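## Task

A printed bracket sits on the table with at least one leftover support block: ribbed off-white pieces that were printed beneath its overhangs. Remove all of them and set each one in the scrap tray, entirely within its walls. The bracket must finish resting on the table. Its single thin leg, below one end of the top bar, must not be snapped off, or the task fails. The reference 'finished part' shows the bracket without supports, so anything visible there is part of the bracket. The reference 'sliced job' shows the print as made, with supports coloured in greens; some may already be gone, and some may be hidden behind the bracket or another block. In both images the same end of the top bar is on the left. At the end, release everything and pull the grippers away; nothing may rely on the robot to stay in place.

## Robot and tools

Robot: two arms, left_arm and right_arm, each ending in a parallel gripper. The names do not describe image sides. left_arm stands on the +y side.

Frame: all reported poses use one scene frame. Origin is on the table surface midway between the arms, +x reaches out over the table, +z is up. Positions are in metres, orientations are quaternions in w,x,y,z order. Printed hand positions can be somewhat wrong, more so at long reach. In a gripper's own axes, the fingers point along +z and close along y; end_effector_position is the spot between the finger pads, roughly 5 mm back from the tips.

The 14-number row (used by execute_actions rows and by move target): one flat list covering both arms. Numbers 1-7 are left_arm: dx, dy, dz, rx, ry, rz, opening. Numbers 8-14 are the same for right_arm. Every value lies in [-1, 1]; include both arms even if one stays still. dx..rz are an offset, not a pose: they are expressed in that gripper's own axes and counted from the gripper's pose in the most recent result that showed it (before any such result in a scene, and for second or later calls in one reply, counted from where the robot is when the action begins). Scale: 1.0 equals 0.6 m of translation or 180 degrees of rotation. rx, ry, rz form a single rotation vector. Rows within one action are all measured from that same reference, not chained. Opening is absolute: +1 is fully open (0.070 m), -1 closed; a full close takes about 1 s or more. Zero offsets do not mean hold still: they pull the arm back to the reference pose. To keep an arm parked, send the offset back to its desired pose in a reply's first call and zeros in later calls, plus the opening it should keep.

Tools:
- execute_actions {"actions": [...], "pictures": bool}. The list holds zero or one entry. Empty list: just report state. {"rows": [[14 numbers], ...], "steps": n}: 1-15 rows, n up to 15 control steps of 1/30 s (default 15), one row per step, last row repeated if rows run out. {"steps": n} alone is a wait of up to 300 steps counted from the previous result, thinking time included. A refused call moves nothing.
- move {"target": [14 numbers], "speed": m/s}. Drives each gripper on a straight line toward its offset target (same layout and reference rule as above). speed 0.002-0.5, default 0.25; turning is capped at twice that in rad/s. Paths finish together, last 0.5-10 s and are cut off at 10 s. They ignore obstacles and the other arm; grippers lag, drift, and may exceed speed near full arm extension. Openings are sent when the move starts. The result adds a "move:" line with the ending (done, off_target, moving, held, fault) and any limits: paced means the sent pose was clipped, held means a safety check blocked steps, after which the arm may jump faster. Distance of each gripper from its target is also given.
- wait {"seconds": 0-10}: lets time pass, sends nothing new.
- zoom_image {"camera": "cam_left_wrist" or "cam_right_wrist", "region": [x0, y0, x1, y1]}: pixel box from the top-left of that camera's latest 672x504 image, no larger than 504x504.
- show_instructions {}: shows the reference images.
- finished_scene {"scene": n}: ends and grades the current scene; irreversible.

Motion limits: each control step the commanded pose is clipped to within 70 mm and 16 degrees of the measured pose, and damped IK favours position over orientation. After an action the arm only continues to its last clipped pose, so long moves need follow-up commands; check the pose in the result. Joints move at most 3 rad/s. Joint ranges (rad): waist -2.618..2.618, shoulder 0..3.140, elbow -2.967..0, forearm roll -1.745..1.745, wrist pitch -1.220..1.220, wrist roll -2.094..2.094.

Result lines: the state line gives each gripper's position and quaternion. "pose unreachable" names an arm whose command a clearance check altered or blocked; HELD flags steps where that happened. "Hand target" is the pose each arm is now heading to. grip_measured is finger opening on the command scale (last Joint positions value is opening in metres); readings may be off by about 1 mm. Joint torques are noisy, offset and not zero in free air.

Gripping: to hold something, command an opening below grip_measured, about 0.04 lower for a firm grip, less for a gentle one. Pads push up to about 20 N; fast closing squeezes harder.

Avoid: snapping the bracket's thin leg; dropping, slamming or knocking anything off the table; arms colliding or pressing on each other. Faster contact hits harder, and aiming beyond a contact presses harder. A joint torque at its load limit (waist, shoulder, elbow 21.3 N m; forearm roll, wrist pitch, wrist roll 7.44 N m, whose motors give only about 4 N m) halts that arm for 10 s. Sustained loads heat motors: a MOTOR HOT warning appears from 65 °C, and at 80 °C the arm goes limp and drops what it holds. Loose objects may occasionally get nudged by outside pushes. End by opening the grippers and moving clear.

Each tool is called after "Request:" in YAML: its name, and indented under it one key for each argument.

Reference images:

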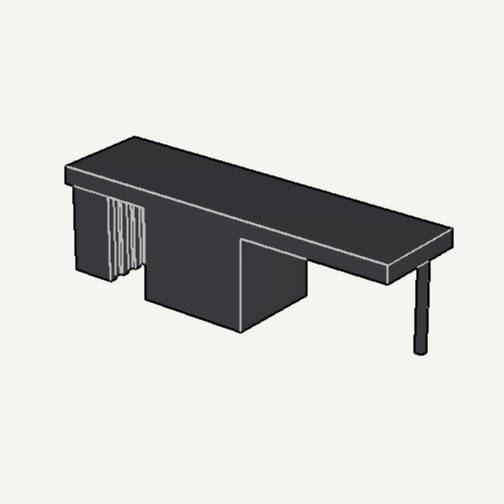

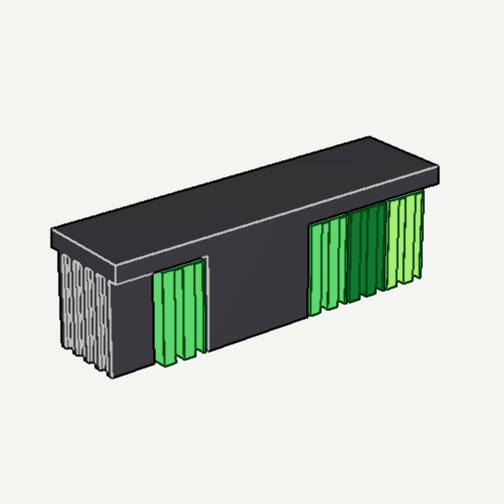

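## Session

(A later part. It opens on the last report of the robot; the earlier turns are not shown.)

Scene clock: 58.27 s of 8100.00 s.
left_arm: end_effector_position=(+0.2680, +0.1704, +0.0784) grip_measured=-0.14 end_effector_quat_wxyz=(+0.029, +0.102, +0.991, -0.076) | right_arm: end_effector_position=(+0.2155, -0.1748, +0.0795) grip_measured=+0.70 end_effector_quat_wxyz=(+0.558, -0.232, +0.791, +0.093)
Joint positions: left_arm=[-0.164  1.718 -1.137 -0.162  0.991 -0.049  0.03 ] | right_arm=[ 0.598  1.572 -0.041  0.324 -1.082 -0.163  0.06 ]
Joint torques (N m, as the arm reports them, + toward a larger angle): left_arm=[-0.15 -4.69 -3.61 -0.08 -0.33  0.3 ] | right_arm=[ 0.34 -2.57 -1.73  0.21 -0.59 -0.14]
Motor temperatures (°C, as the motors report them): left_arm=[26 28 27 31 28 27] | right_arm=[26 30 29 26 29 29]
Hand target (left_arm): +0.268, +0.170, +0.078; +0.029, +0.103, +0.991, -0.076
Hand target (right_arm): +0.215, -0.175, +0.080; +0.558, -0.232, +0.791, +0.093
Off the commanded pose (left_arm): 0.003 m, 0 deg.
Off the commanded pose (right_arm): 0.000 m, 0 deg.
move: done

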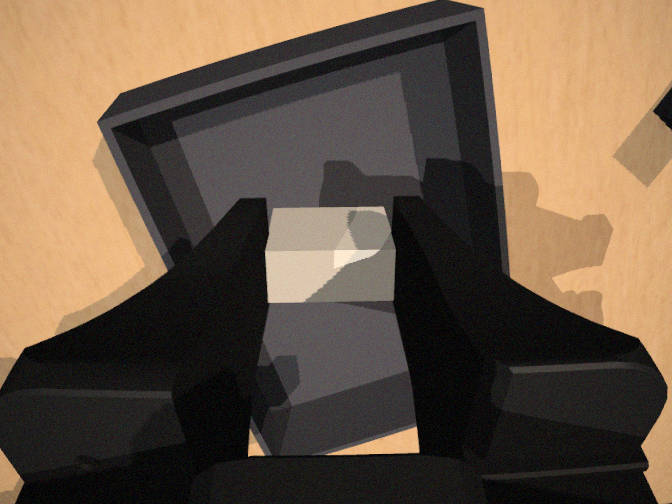

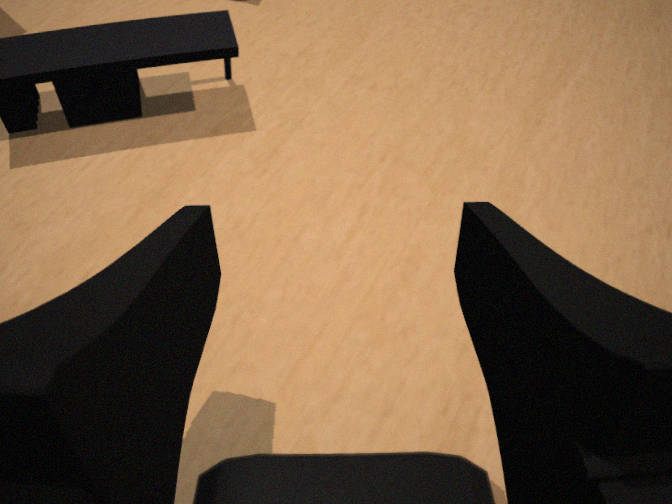

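Request:
move:
  target: [0.123,-0.02,0.077,-0.046,0,-0.065,-0.3,0,0,0,0,0,0,0.7]
  speed: 0.15

Request:
move:
  target: [0,0,0,0,0,0,0.1,0,0,0,0,0,0,0.7]

Request:
move:
  target: [0,0,-0.09,0,0,0,0.1,0,0,0,0,0,0,0.7]

Request:
move:
  target: [-0.38,-0.215,0.05,-0.04,-0.09,0.25,0.5,0,0,0,0,0,0,0.7]
  speed: 0.35

Scene clock: 61.30 s of 8100.00 s.
left_arm: end_effector_position=(+0.1961, +0.1660, +0.0285) grip_measured=-0.14 end_effector_quat_wxyz=(+0.029, -0.002, +1.000, -0.005) | right_arm: end_effector_position=(+0.2155, -0.1748, +0.0795) grip_measured=+0.70 end_effector_quat_wxyz=(+0.558, -0.232, +0.791, +0.093)
Joint positions: left_arm=[-0.399  1.641 -0.818  0.033  0.782 -0.598  0.03 ] | right_arm=[ 0.598  1.572 -0.041  0.324 -1.082 -0.163  0.06 ]
Joint torques (N m, as the arm reports them, + toward a larger angle): left_arm=[ 0.51 -4.62 -3.12 -0.01 -0.28  0.32] | right_arm=[ 0.34 -2.55 -1.73  0.21 -0.59 -0.13]
Motor temperatures (°C, as the motors report them): left_arm=[26 28 27 31 28 27] | right_arm=[26 30 29 26 29 29]
Hand target (left_arm): +0.196, +0.166, +0.029; +0.029, -0.002, +1.000, -0.005
Hand target (right_arm): +0.215, -0.175, +0.080; +0.558, -0.232, +0.791, +0.093
Off the commanded pose (left_arm): 0.001 m, 0 deg.
Off the commanded pose (right_arm): 0.000 m, 0 deg.
move: done

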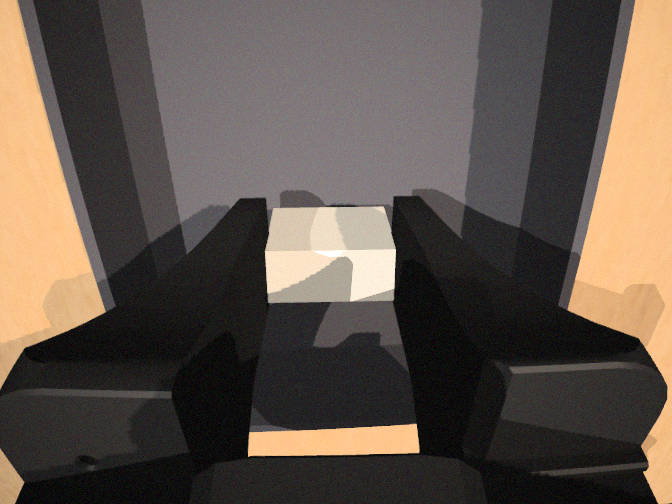

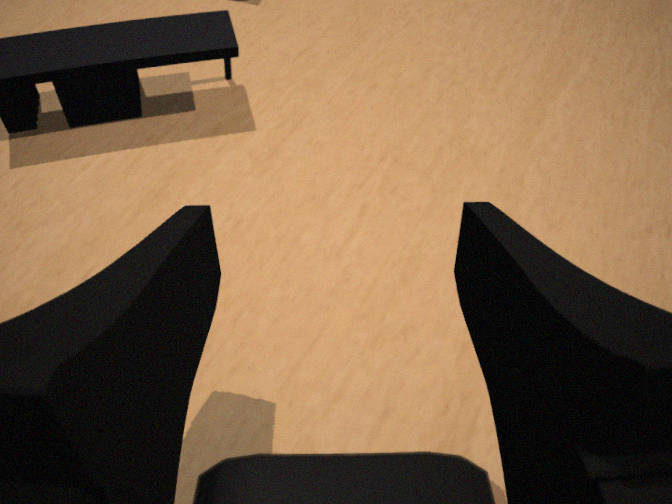

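Scene clock: 61.80 s of 8100.00 s.
left_arm: end_effector_position=(+0.1961, +0.1660, +0.0285) grip_measured=+0.10 end_effector_quat_wxyz=(+0.029, -0.002, +1.000, -0.005) | right_arm: end_effector_position=(+0.2155, -0.1748, +0.0795) grip_measured=+0.70 end_effector_quat_wxyz=(+0.558, -0.232, +0.791, +0.093)
Joint positions: left_arm=[-0.399  1.641 -0.818  0.033  0.782 -0.598  0.039] | right_arm=[ 0.598  1.572 -0.041  0.324 -1.082 -0.163  0.06 ]
Joint torques (N m, as the arm reports them, + toward a larger angle): left_arm=[ 0.33 -4.65 -2.8   0.06 -0.28  0.12] | right_arm=[ 0.35 -2.54 -1.72  0.21 -0.59 -0.14]
Motor temperatures (°C, as the motors report them): left_arm=[26 28 27 31 28 27] | right_arm=[26 30 29 26 29 29]
Hand target (left_arm): +0.196, +0.166, +0.029; +0.029, -0.002, +1.000, -0.005
Hand target (right_arm): +0.215, -0.175, +0.080; +0.558, -0.232, +0.791, +0.093
Off the commanded pose (left_arm): 0.000 m, 0 deg.
Off the commanded pose (right_arm): 0.000 m, 0 deg.
move: done

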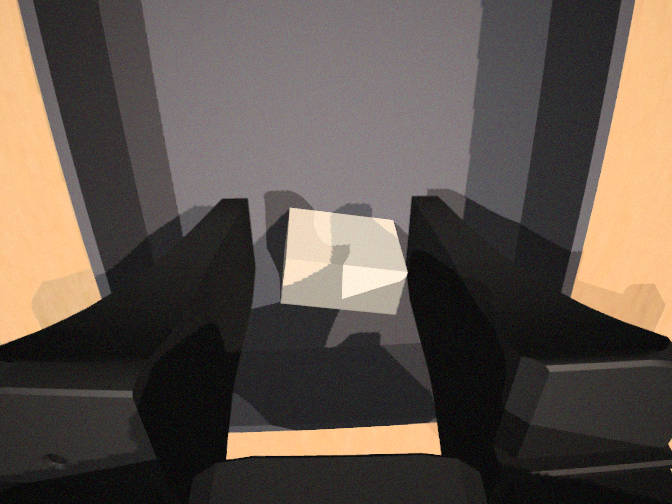

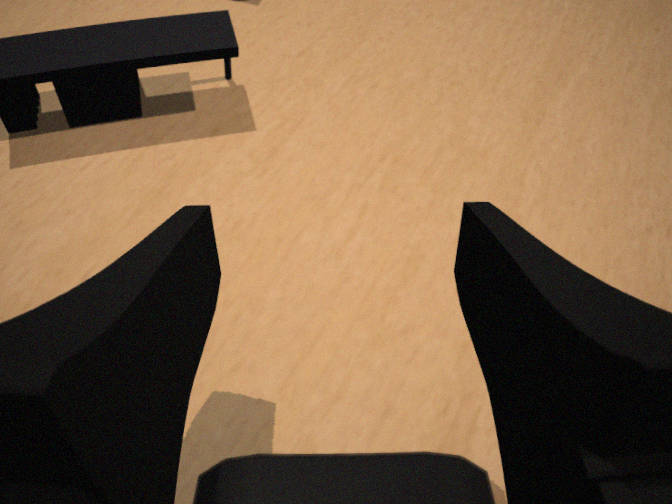

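Scene clock: 62.53 s of 8100.00 s.
left_arm: end_effector_position=(+0.1932, +0.1668, +0.0828) grip_measured=+0.10 end_effector_quat_wxyz=(+0.030, -0.002, +1.000, -0.005) | right_arm: end_effector_position=(+0.2155, -0.1748, +0.0795) grip_measured=+0.70 end_effector_quat_wxyz=(+0.558, -0.232, +0.791, +0.093)
Joint positions: left_arm=[-0.403  1.525 -0.931  0.029  1.008 -0.595  0.039] | right_arm=[ 0.598  1.572 -0.041  0.324 -1.082 -0.163  0.06 ]
Joint torques (N m, as the arm reports them, + toward a larger angle): left_arm=[-0.45 -3.   -3.05 -0.21 -0.32  0.31] | right_arm=[ 0.35 -2.55 -1.71  0.21 -0.59 -0.13]
Motor temperatures (°C, as the motors report them): left_arm=[26 28 27 31 28 27] | right_arm=[26 30 29 26 29 29]
Hand target (left_arm): +0.193, +0.167, +0.082; +0.029, -0.002, +1.000, -0.004
Hand target (right_arm): +0.215, -0.175, +0.080; +0.558, -0.232, +0.791, +0.093
Off the commanded pose (left_arm): 0.001 m, 0 deg.
Off the commanded pose (right_arm): 0.000 m, 0 deg.
move: done

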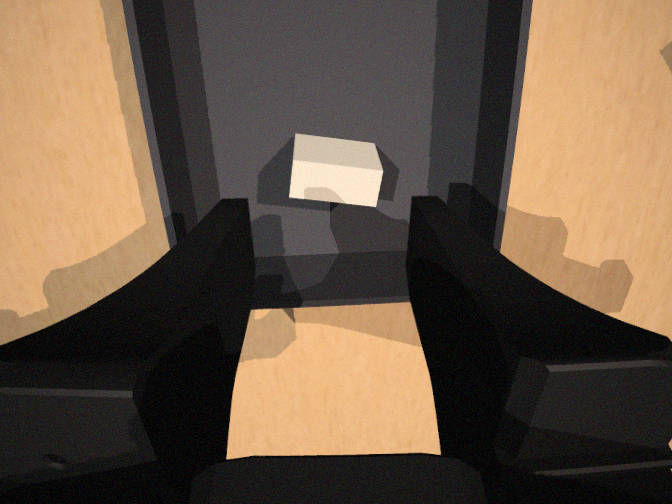

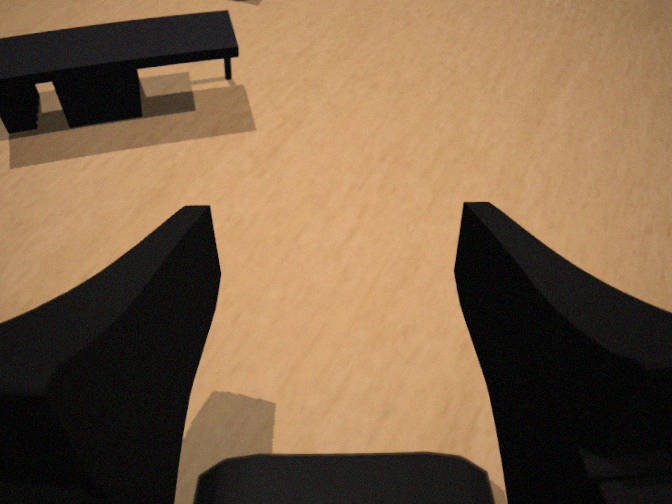

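Scene clock: 64.27 s of 8100.00 s.
left_arm: end_effector_position=(+0.4256, +0.0411, +0.0714) grip_measured=+0.50 end_effector_quat_wxyz=(+0.166, +0.375, +0.909, +0.071) | right_arm: end_effector_position=(+0.2155, -0.1748, +0.0795) grip_measured=+0.70 end_effector_quat_wxyz=(+0.558, -0.232, +0.791, +0.093)
Joint positions: left_arm=[-0.44   2.296 -2.003  0.237  1.079  0.087  0.053] | right_arm=[ 0.598  1.572 -0.041  0.324 -1.082 -0.163  0.06 ]
Joint torques (N m, as the arm reports them, + toward a larger angle): left_arm=[ 0.49 -9.59 -3.86 -0.14 -0.5   0.18] | right_arm=[ 0.36 -2.54 -1.73  0.21 -0.59 -0.13]
Motor temperatures (°C, as the motors report them): left_arm=[26 28 27 31 28 27] | right_arm=[26 30 29 26 29 29]
Hand target (left_arm): +0.426, +0.041, +0.071; +0.166, +0.375, +0.909, +0.070
Hand target (right_arm): +0.215, -0.175, +0.080; +0.558, -0.232, +0.791, +0.093
Off the commanded pose (left_arm): 0.005 m, 0 deg.
Off the commanded pose (right_arm): 0.000 m, 0 deg.
move: off_target (left_arm)

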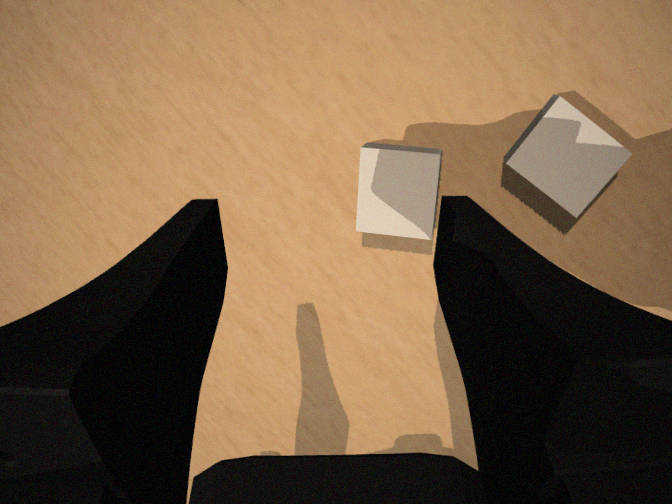

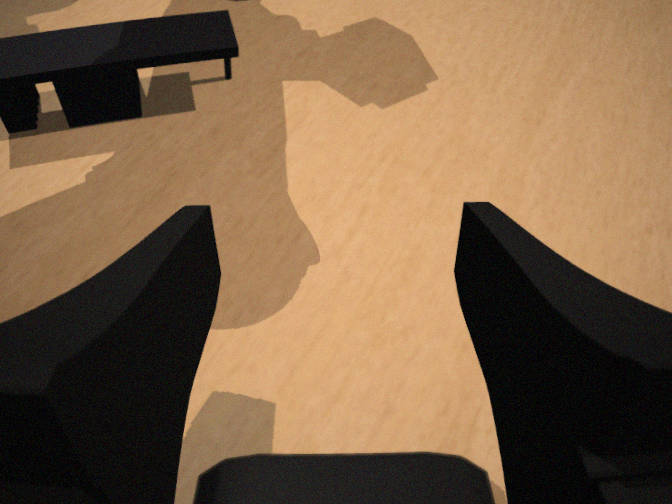

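Request:
move:
  target: [0.015,-0.032,0.068,0.083,-0.02,0,0.4,0,0,0,0,0,0,0.7]
  speed: 0.15

Scene clock: 66.20 s of 8100.00 s.
left_arm: end_effector_position=(+0.4211, +0.0330, +0.0253) grip_measured=+0.40 end_effector_quat_wxyz=(+0.144, +0.396, +0.905, -0.062) | right_arm: end_effector_position=(+0.2155, -0.1748, +0.0795) grip_measured=+0.70 end_effector_quat_wxyz=(+0.558, -0.232, +0.791, +0.093)
Joint positions: left_arm=[-0.33   2.334 -1.902 -0.121  0.93   0.381  0.049] | right_arm=[ 0.598  1.572 -0.041  0.324 -1.082 -0.163  0.059]
Joint torques (N m, as the arm reports them, + toward a larger angle): left_arm=[-0.49 -9.72 -3.68 -0.01 -0.47 -0.19] | right_arm=[ 0.34 -2.54 -1.72  0.21 -0.59 -0.13]
Motor temperatures (°C, as the motors report them): left_arm=[26 28 27 31 28 27] | right_arm=[26 30 29 26 29 29]
Hand target (left_arm): +0.421, +0.033, +0.026; +0.144, +0.397, +0.904, -0.062
Hand target (right_arm): +0.215, -0.175, +0.080; +0.558, -0.232, +0.791, +0.093
Off the commanded pose (left_arm): 0.001 m, 0 deg.
Off the commanded pose (right_arm): 0.000 m, 0 deg.
move: done

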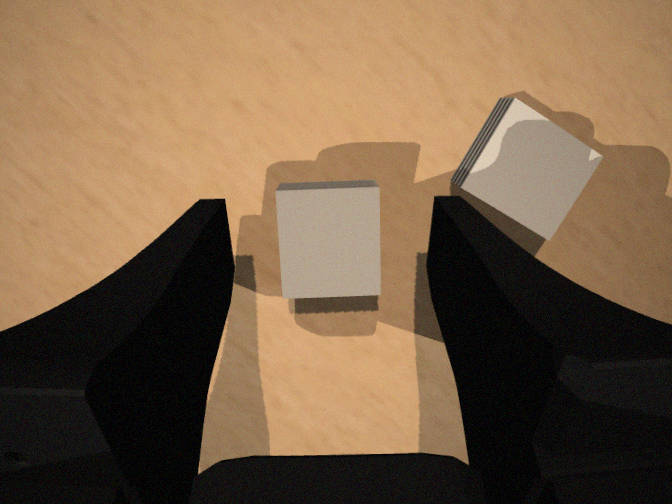

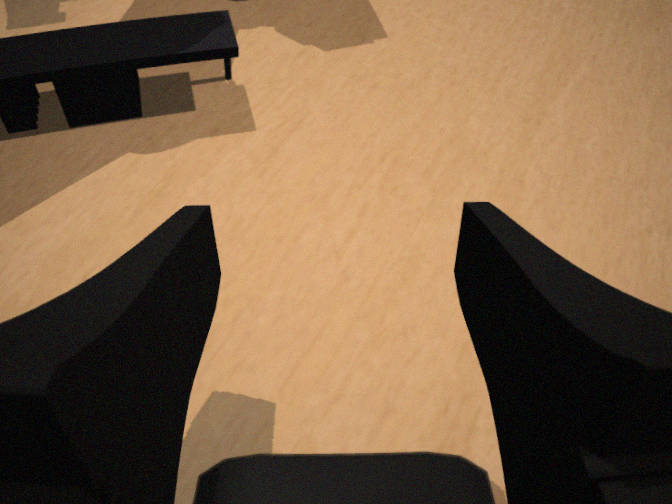

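Request:
move:
  target: [0.012,0,0.02,0,0,0,0.15,0,0,0,0,0,0,0.7]
  speed: 0.04

Request:
move:
  target: [0,0,0,0,0,0,-0.4,0,0,0,0,0,0,0.7]

Request:
move:
  target: [-0.031,0,-0.095,0,0,0,-0.4,0,0,0,0,0,0,0.7]

Request:
move:
  target: [0.342,-0.063,-0.112,-0.081,0,-0.248,-0.4,0,0,0,0,0,0,0.7]
  speed: 0.3

Scene clock: 68.77 s of 8100.00 s.
left_arm: end_effector_position=(+0.4188, +0.0351, +0.0113) grip_measured=+0.15 end_effector_quat_wxyz=(+0.144, +0.397, +0.905, -0.062) | right_arm: end_effector_position=(+0.2155, -0.1748, +0.0795) grip_measured=+0.70 end_effector_quat_wxyz=(+0.558, -0.232, +0.791, +0.093)
Joint positions: left_arm=[-0.328  2.339 -1.854 -0.127  0.877  0.392  0.04 ] | right_arm=[ 0.598  1.572 -0.041  0.324 -1.082 -0.163  0.06 ]
Joint torques (N m, as the arm reports them, + toward a larger angle): left_arm=[ 0.54 -9.21 -3.43 -0.34 -0.35  0.26] | right_arm=[ 0.32 -2.55 -1.73  0.21 -0.59 -0.14]
Motor temperatures (°C, as the motors report them): left_arm=[26 28 27 31 28 27] | right_arm=[26 30 28 26 29 29]
Hand target (left_arm): +0.419, +0.035, +0.012; +0.144, +0.397, +0.905, -0.062
Hand target (right_arm): +0.215, -0.175, +0.080; +0.558, -0.232, +0.791, +0.093
Off the commanded pose (left_arm): 0.000 m, 0 deg.
Off the commanded pose (right_arm): 0.000 m, 0 deg.
move: done

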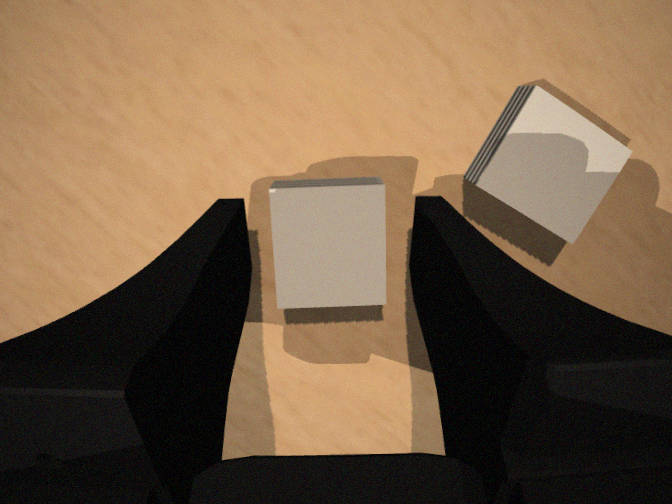

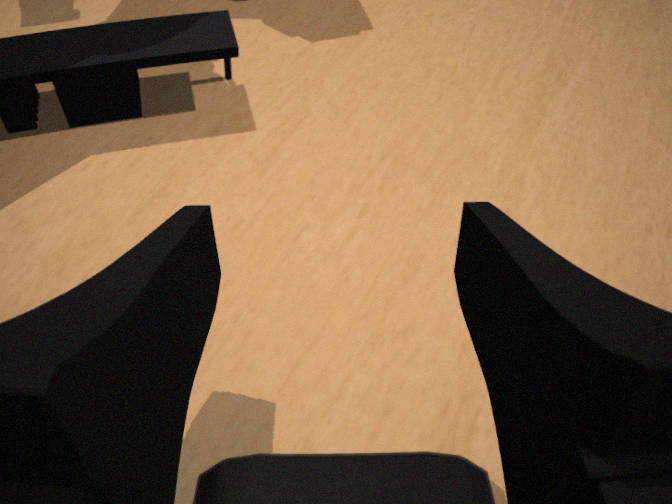

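Scene clock: 69.27 s of 8100.00 s.
left_arm: end_effector_position=(+0.4188, +0.0351, +0.0112) grip_measured=-0.24 end_effector_quat_wxyz=(+0.143, +0.397, +0.905, -0.062) | right_arm: end_effector_position=(+0.2155, -0.1748, +0.0795) grip_measured=+0.70 end_effector_quat_wxyz=(+0.558, -0.232, +0.791, +0.093)
Joint positions: left_arm=[-0.328  2.339 -1.853 -0.127  0.877  0.392  0.027] | right_arm=[ 0.598  1.572 -0.041  0.324 -1.082 -0.163  0.06 ]
Joint torques (N m, as the arm reports them, + toward a larger angle): left_arm=[ 0.41 -9.1  -3.28 -0.34 -0.43  0.27] | right_arm=[ 0.35 -2.55 -1.74  0.21 -0.59 -0.14]
Motor temperatures (°C, as the motors report them): left_arm=[26 28 27 31 28 27] | right_arm=[26 30 28 26 29 29]
Hand target (left_arm): +0.419, +0.035, +0.011; +0.144, +0.397, +0.905, -0.062
Hand target (right_arm): +0.215, -0.175, +0.080; +0.558, -0.232, +0.791, +0.093
Off the commanded pose (left_arm): 0.000 m, 0 deg.
Off the commanded pose (right_arm): 0.000 m, 0 deg.
move: done

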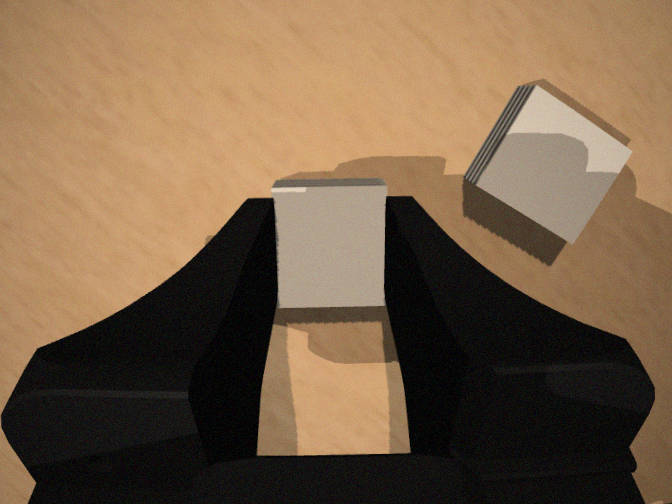

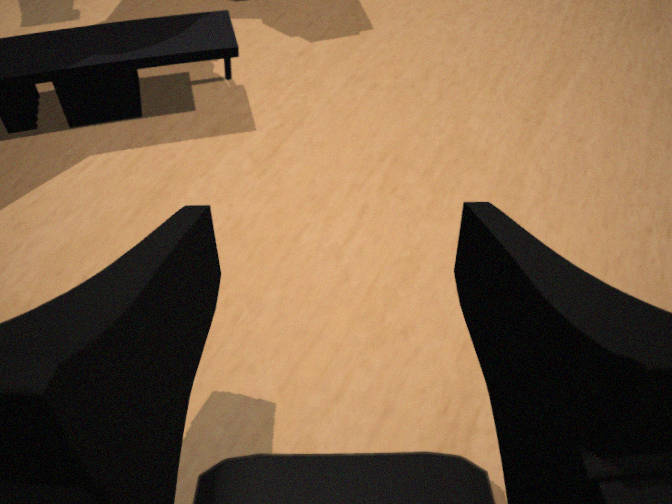

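Scene clock: 70.00 s of 8100.00 s.
left_arm: end_effector_position=(+0.4190, +0.0356, +0.0721) grip_measured=-0.24 end_effector_quat_wxyz=(+0.145, +0.396, +0.905, -0.062) | right_arm: end_effector_position=(+0.2155, -0.1748, +0.0795) grip_measured=+0.70 end_effector_quat_wxyz=(+0.558, -0.232, +0.791, +0.093)
Joint positions: left_arm=[-0.328  2.279 -1.988 -0.111  1.068  0.364  0.027] | right_arm=[ 0.598  1.572 -0.041  0.324 -1.082 -0.163  0.059]
Joint torques (N m, as the arm reports them, + toward a larger angle): left_arm=[ 0.51 -8.58 -3.13 -0.01 -0.57 -0.13] | right_arm=[ 0.35 -2.57 -1.72  0.21 -0.59 -0.13]
Motor temperatures (°C, as the motors report them): left_arm=[26 28 27 31 28 27] | right_arm=[26 30 28 26 29 29]
Hand target (left_arm): +0.419, +0.036, +0.071; +0.144, +0.396, +0.905, -0.062
Hand target (right_arm): +0.215, -0.175, +0.080; +0.558, -0.232, +0.791, +0.093
Off the commanded pose (left_arm): 0.001 m, 0 deg.
Off the commanded pose (right_arm): 0.000 m, 0 deg.
move: done

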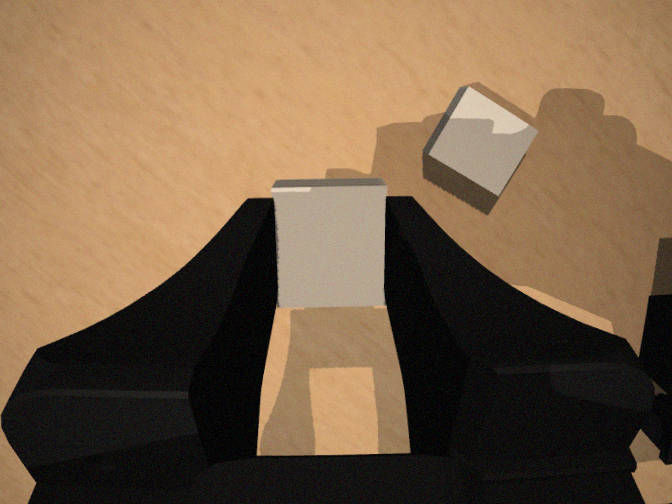

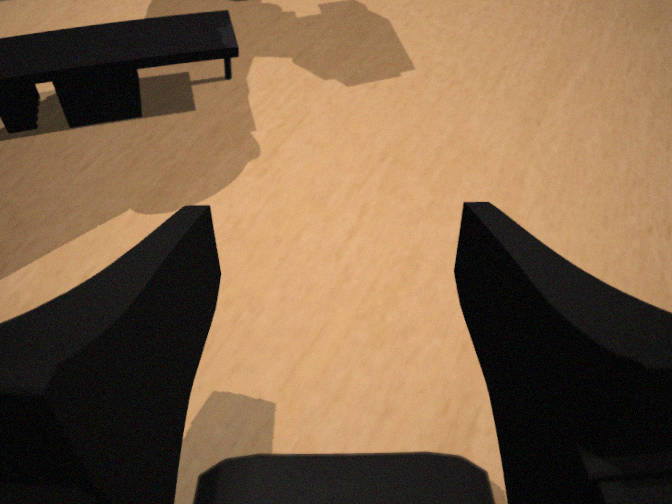

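Scene clock: 71.80 s of 8100.00 s.
left_arm: end_effector_position=(+0.2432, +0.1674, +0.0692) grip_measured=-0.24 end_effector_quat_wxyz=(+0.158, +0.003, +0.987, +0.002) | right_arm: end_effector_position=(+0.2155, -0.1748, +0.0795) grip_measured=+0.70 end_effector_quat_wxyz=(+0.558, -0.232, +0.791, +0.093)
Joint positions: left_arm=[-0.423  1.554 -0.854  0.275  0.713 -0.777  0.027] | right_arm=[ 0.598  1.572 -0.041  0.324 -1.082 -0.163  0.06 ]
Joint torques (N m, as the arm reports them, + toward a larger angle): left_arm=[ 0.1  -3.55 -3.29  0.05 -0.13  0.32] | right_arm=[ 0.34 -2.56 -1.73  0.21 -0.59 -0.14]
Motor temperatures (°C, as the motors report them): left_arm=[26 28 27 31 28 27] | right_arm=[26 30 28 26 29 29]
Hand target (left_arm): +0.243, +0.167, +0.069; +0.158, +0.003, +0.987, +0.002
Hand target (right_arm): +0.215, -0.175, +0.080; +0.558, -0.232, +0.791, +0.093
Off the commanded pose (left_arm): 0.003 m, 0 deg.
Off the commanded pose (right_arm): 0.000 m, 0 deg.
move: done

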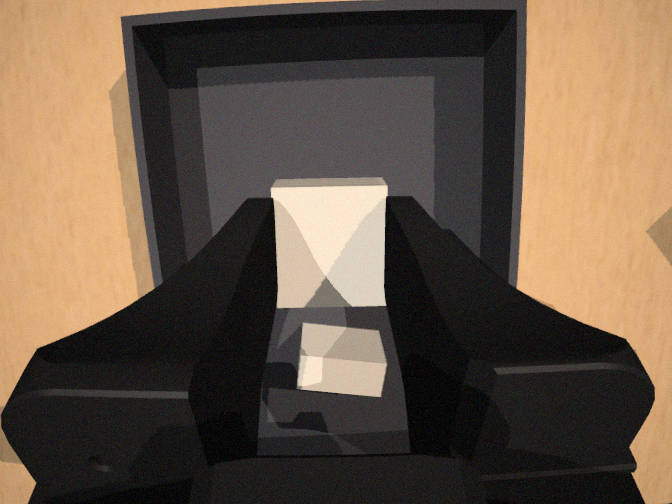

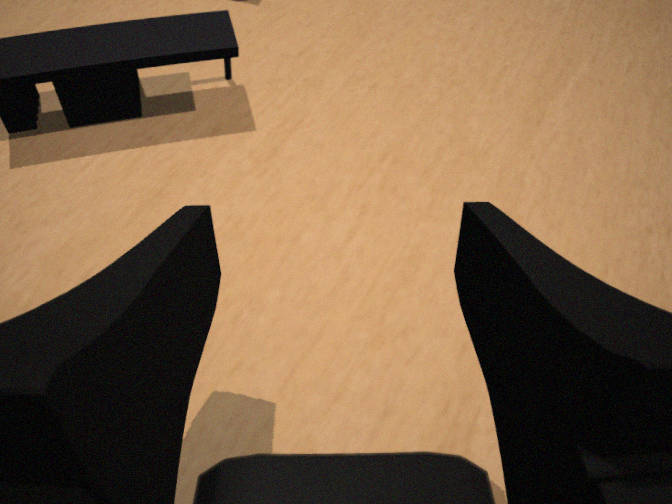

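Request:
move:
  target: [0.042,0,0.069,0,0,0,-0.4,0,0,0,0,0,0,0.7]
  speed: 0.12

Request:
move:
  target: [0,0,0,0,0,0,0,0,0,0,0,0,0,0.7]

Request:
move:
  target: [-0.028,0,-0.087,0,0,0,0,0,0,0,0,0,0,0.7]

Request:
move:
  target: [-0.24,-0.303,0.135,0.13,0,0.4,0.3,0,0,0,0,0,0,0.7]
  speed: 0.35

Scene clock: 73.87 s of 8100.00 s.
left_arm: end_effector_position=(+0.2322, +0.1673, +0.0216) grip_measured=-0.24 end_effector_quat_wxyz=(+0.158, +0.003, +0.987, +0.002) | right_arm: end_effector_position=(+0.2155, -0.1748, +0.0795) grip_measured=+0.70 end_effector_quat_wxyz=(+0.558, -0.232, +0.791, +0.093)
Joint positions: left_arm=[-0.449  1.637 -0.721  0.385  0.515 -0.931  0.027] | right_arm=[ 0.598  1.572 -0.041  0.324 -1.082 -0.163  0.06 ]
Joint torques (N m, as the arm reports them, + toward a larger angle): left_arm=[-0.15 -4.5  -3.4  -0.05 -0.06  0.31] | right_arm=[ 0.36 -2.55 -1.74  0.21 -0.59 -0.14]
Motor temperatures (°C, as the motors report them): left_arm=[26 28 27 31 28 27] | right_arm=[26 30 28 26 29 29]
Hand target (left_arm): +0.233, +0.167, +0.022; +0.159, +0.003, +0.987, +0.002
Hand target (right_arm): +0.215, -0.175, +0.080; +0.558, -0.232, +0.791, +0.093
Off the commanded pose (left_arm): 0.001 m, 0 deg.
Off the commanded pose (right_arm): 0.000 m, 0 deg.
move: done

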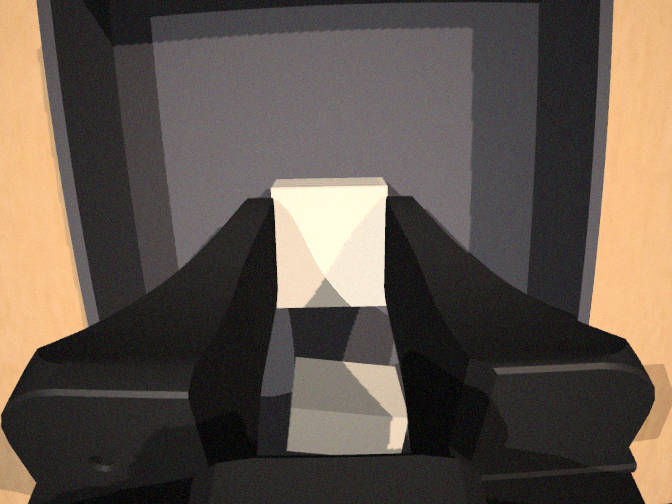

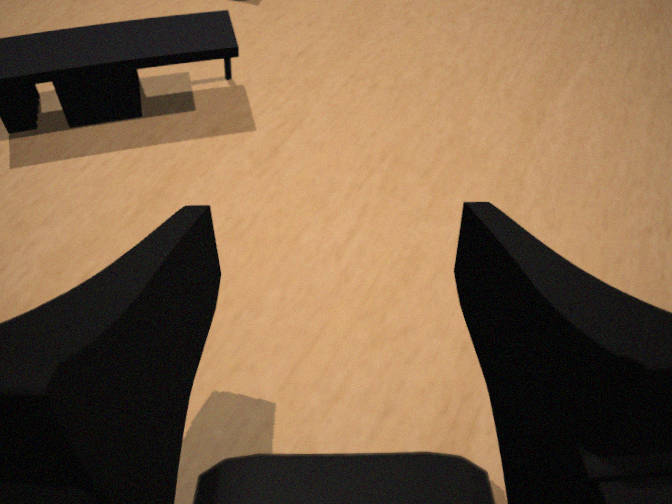

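Scene clock: 74.37 s of 8100.00 s.
left_arm: end_effector_position=(+0.2322, +0.1674, +0.0216) grip_measured=+0.00 end_effector_quat_wxyz=(+0.158, +0.003, +0.987, +0.002) | right_arm: end_effector_position=(+0.2155, -0.1748, +0.0795) grip_measured=+0.70 end_effector_quat_wxyz=(+0.558, -0.232, +0.791, +0.093)
Joint positions: left_arm=[-0.449  1.637 -0.721  0.385  0.515 -0.931  0.035] | right_arm=[ 0.598  1.572 -0.041  0.324 -1.082 -0.163  0.06 ]
Joint torques (N m, as the arm reports them, + toward a larger angle): left_arm=[-0.27 -4.36 -2.95  0.09 -0.24  0.11] | right_arm=[ 0.34 -2.56 -1.74  0.21 -0.59 -0.14]
Motor temperatures (°C, as the motors report them): left_arm=[26 28 27 31 28 27] | right_arm=[26 30 28 26 29 29]
Hand target (left_arm): +0.232, +0.167, +0.022; +0.158, +0.003, +0.987, +0.002
Hand target (right_arm): +0.215, -0.175, +0.080; +0.558, -0.232, +0.791, +0.093
Off the commanded pose (left_arm): 0.000 m, 0 deg.
Off the commanded pose (right_arm): 0.000 m, 0 deg.
move: done

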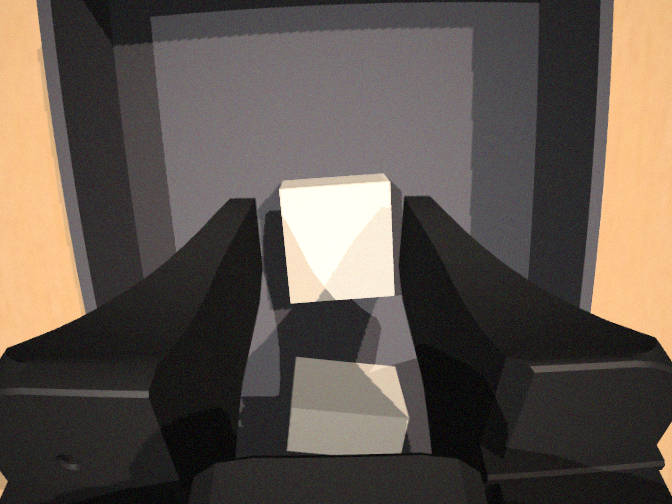

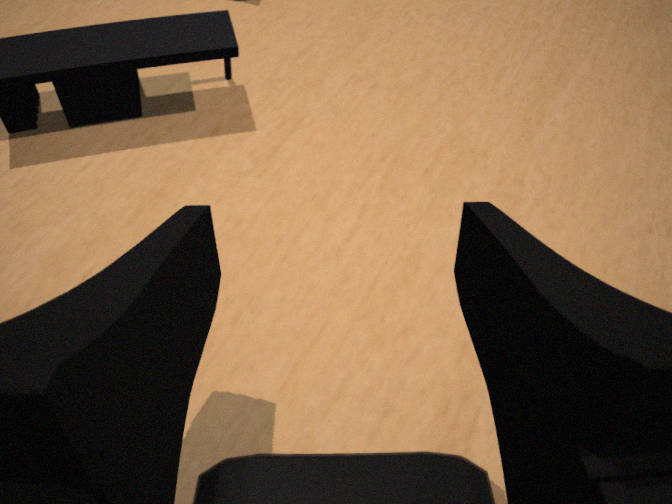

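Scene clock: 75.10 s of 8100.00 s.
left_arm: end_effector_position=(+0.2319, +0.1673, +0.0768) grip_measured=+0.00 end_effector_quat_wxyz=(+0.159, +0.003, +0.987, +0.002) | right_arm: end_effector_position=(+0.2155, -0.1748, +0.0795) grip_measured=+0.70 end_effector_quat_wxyz=(+0.558, -0.232, +0.791, +0.093)
Joint positions: left_arm=[-0.45   1.508 -0.838  0.276  0.746 -0.797  0.035] | right_arm=[ 0.598  1.572 -0.041  0.324 -1.082 -0.163  0.06 ]
Joint torques (N m, as the arm reports them, + toward a larger angle): left_arm=[ 0.53 -3.22 -3.02  0.04 -0.47 -0.01] | right_arm=[ 0.34 -2.52 -1.74  0.21 -0.59 -0.13]
Motor temperatures (°C, as the motors report them): left_arm=[26 28 27 31 28 27] | right_arm=[26 30 28 26 29 29]
Hand target (left_arm): +0.232, +0.168, +0.076; +0.158, +0.003, +0.987, +0.002
Hand target (right_arm): +0.215, -0.175, +0.080; +0.558, -0.232, +0.791, +0.093
Off the commanded pose (left_arm): 0.001 m, 0 deg.
Off the commanded pose (right_arm): 0.000 m, 0 deg.
move: done

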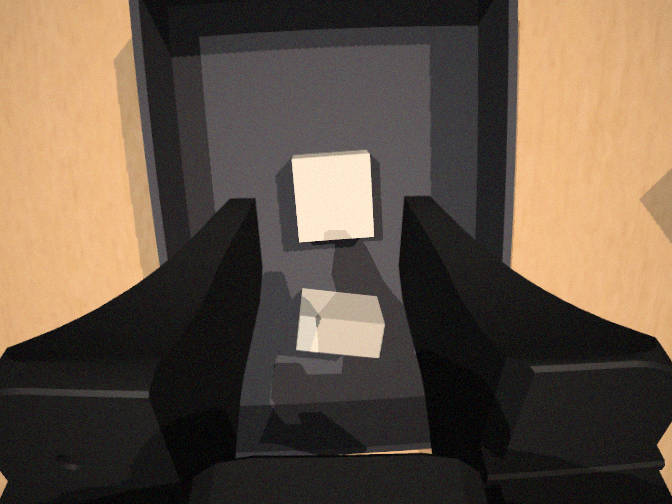

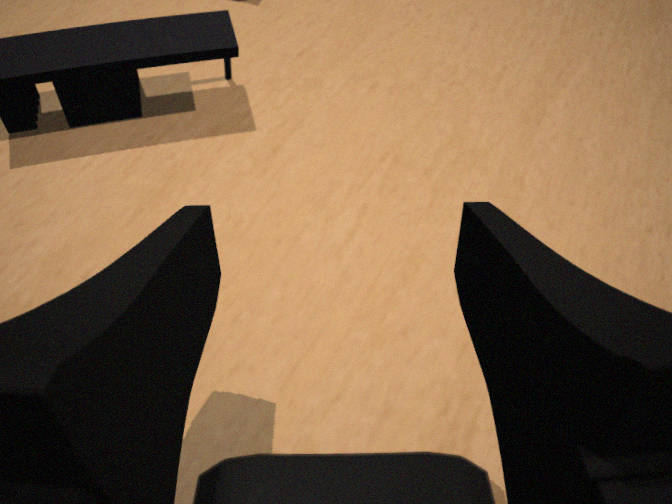

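Scene clock: 77.50 s of 8100.00 s.
left_arm: end_effector_position=(+0.3951, -0.0152, +0.0485) grip_measured=+0.30 end_effector_quat_wxyz=(+0.125, +0.609, +0.777, -0.095) | right_arm: end_effector_position=(+0.2155, -0.1748, +0.0795) grip_measured=+0.70 end_effector_quat_wxyz=(+0.558, -0.232, +0.791, +0.093)
Joint positions: left_arm=[-0.384  2.404 -2.129 -0.235  1.161  0.843  0.045] | right_arm=[ 0.598  1.572 -0.041  0.324 -1.082 -0.163  0.059]
Joint torques (N m, as the arm reports them, + toward a larger angle): left_arm=[ 0.59 -9.78 -3.93 -0.12 -0.35 -0.16] | right_arm=[ 0.35 -2.55 -1.71  0.21 -0.6  -0.13]
Motor temperatures (°C, as the motors report them): left_arm=[26 28 27 31 28 27] | right_arm=[26 30 28 26 29 29]
Hand target (left_arm): +0.395, -0.015, +0.048; +0.125, +0.609, +0.777, -0.094
Hand target (right_arm): +0.215, -0.175, +0.080; +0.558, -0.232, +0.791, +0.093
Off the commanded pose (left_arm): 0.005 m, 0 deg.
Off the commanded pose (right_arm): 0.000 m, 0 deg.
move: off_target (left_arm)

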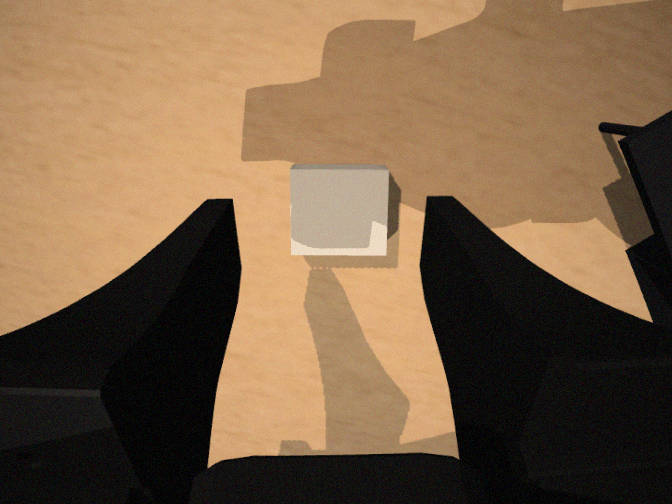

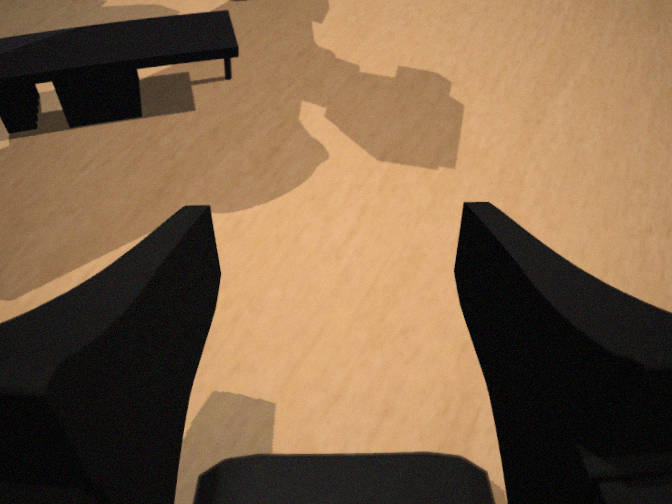

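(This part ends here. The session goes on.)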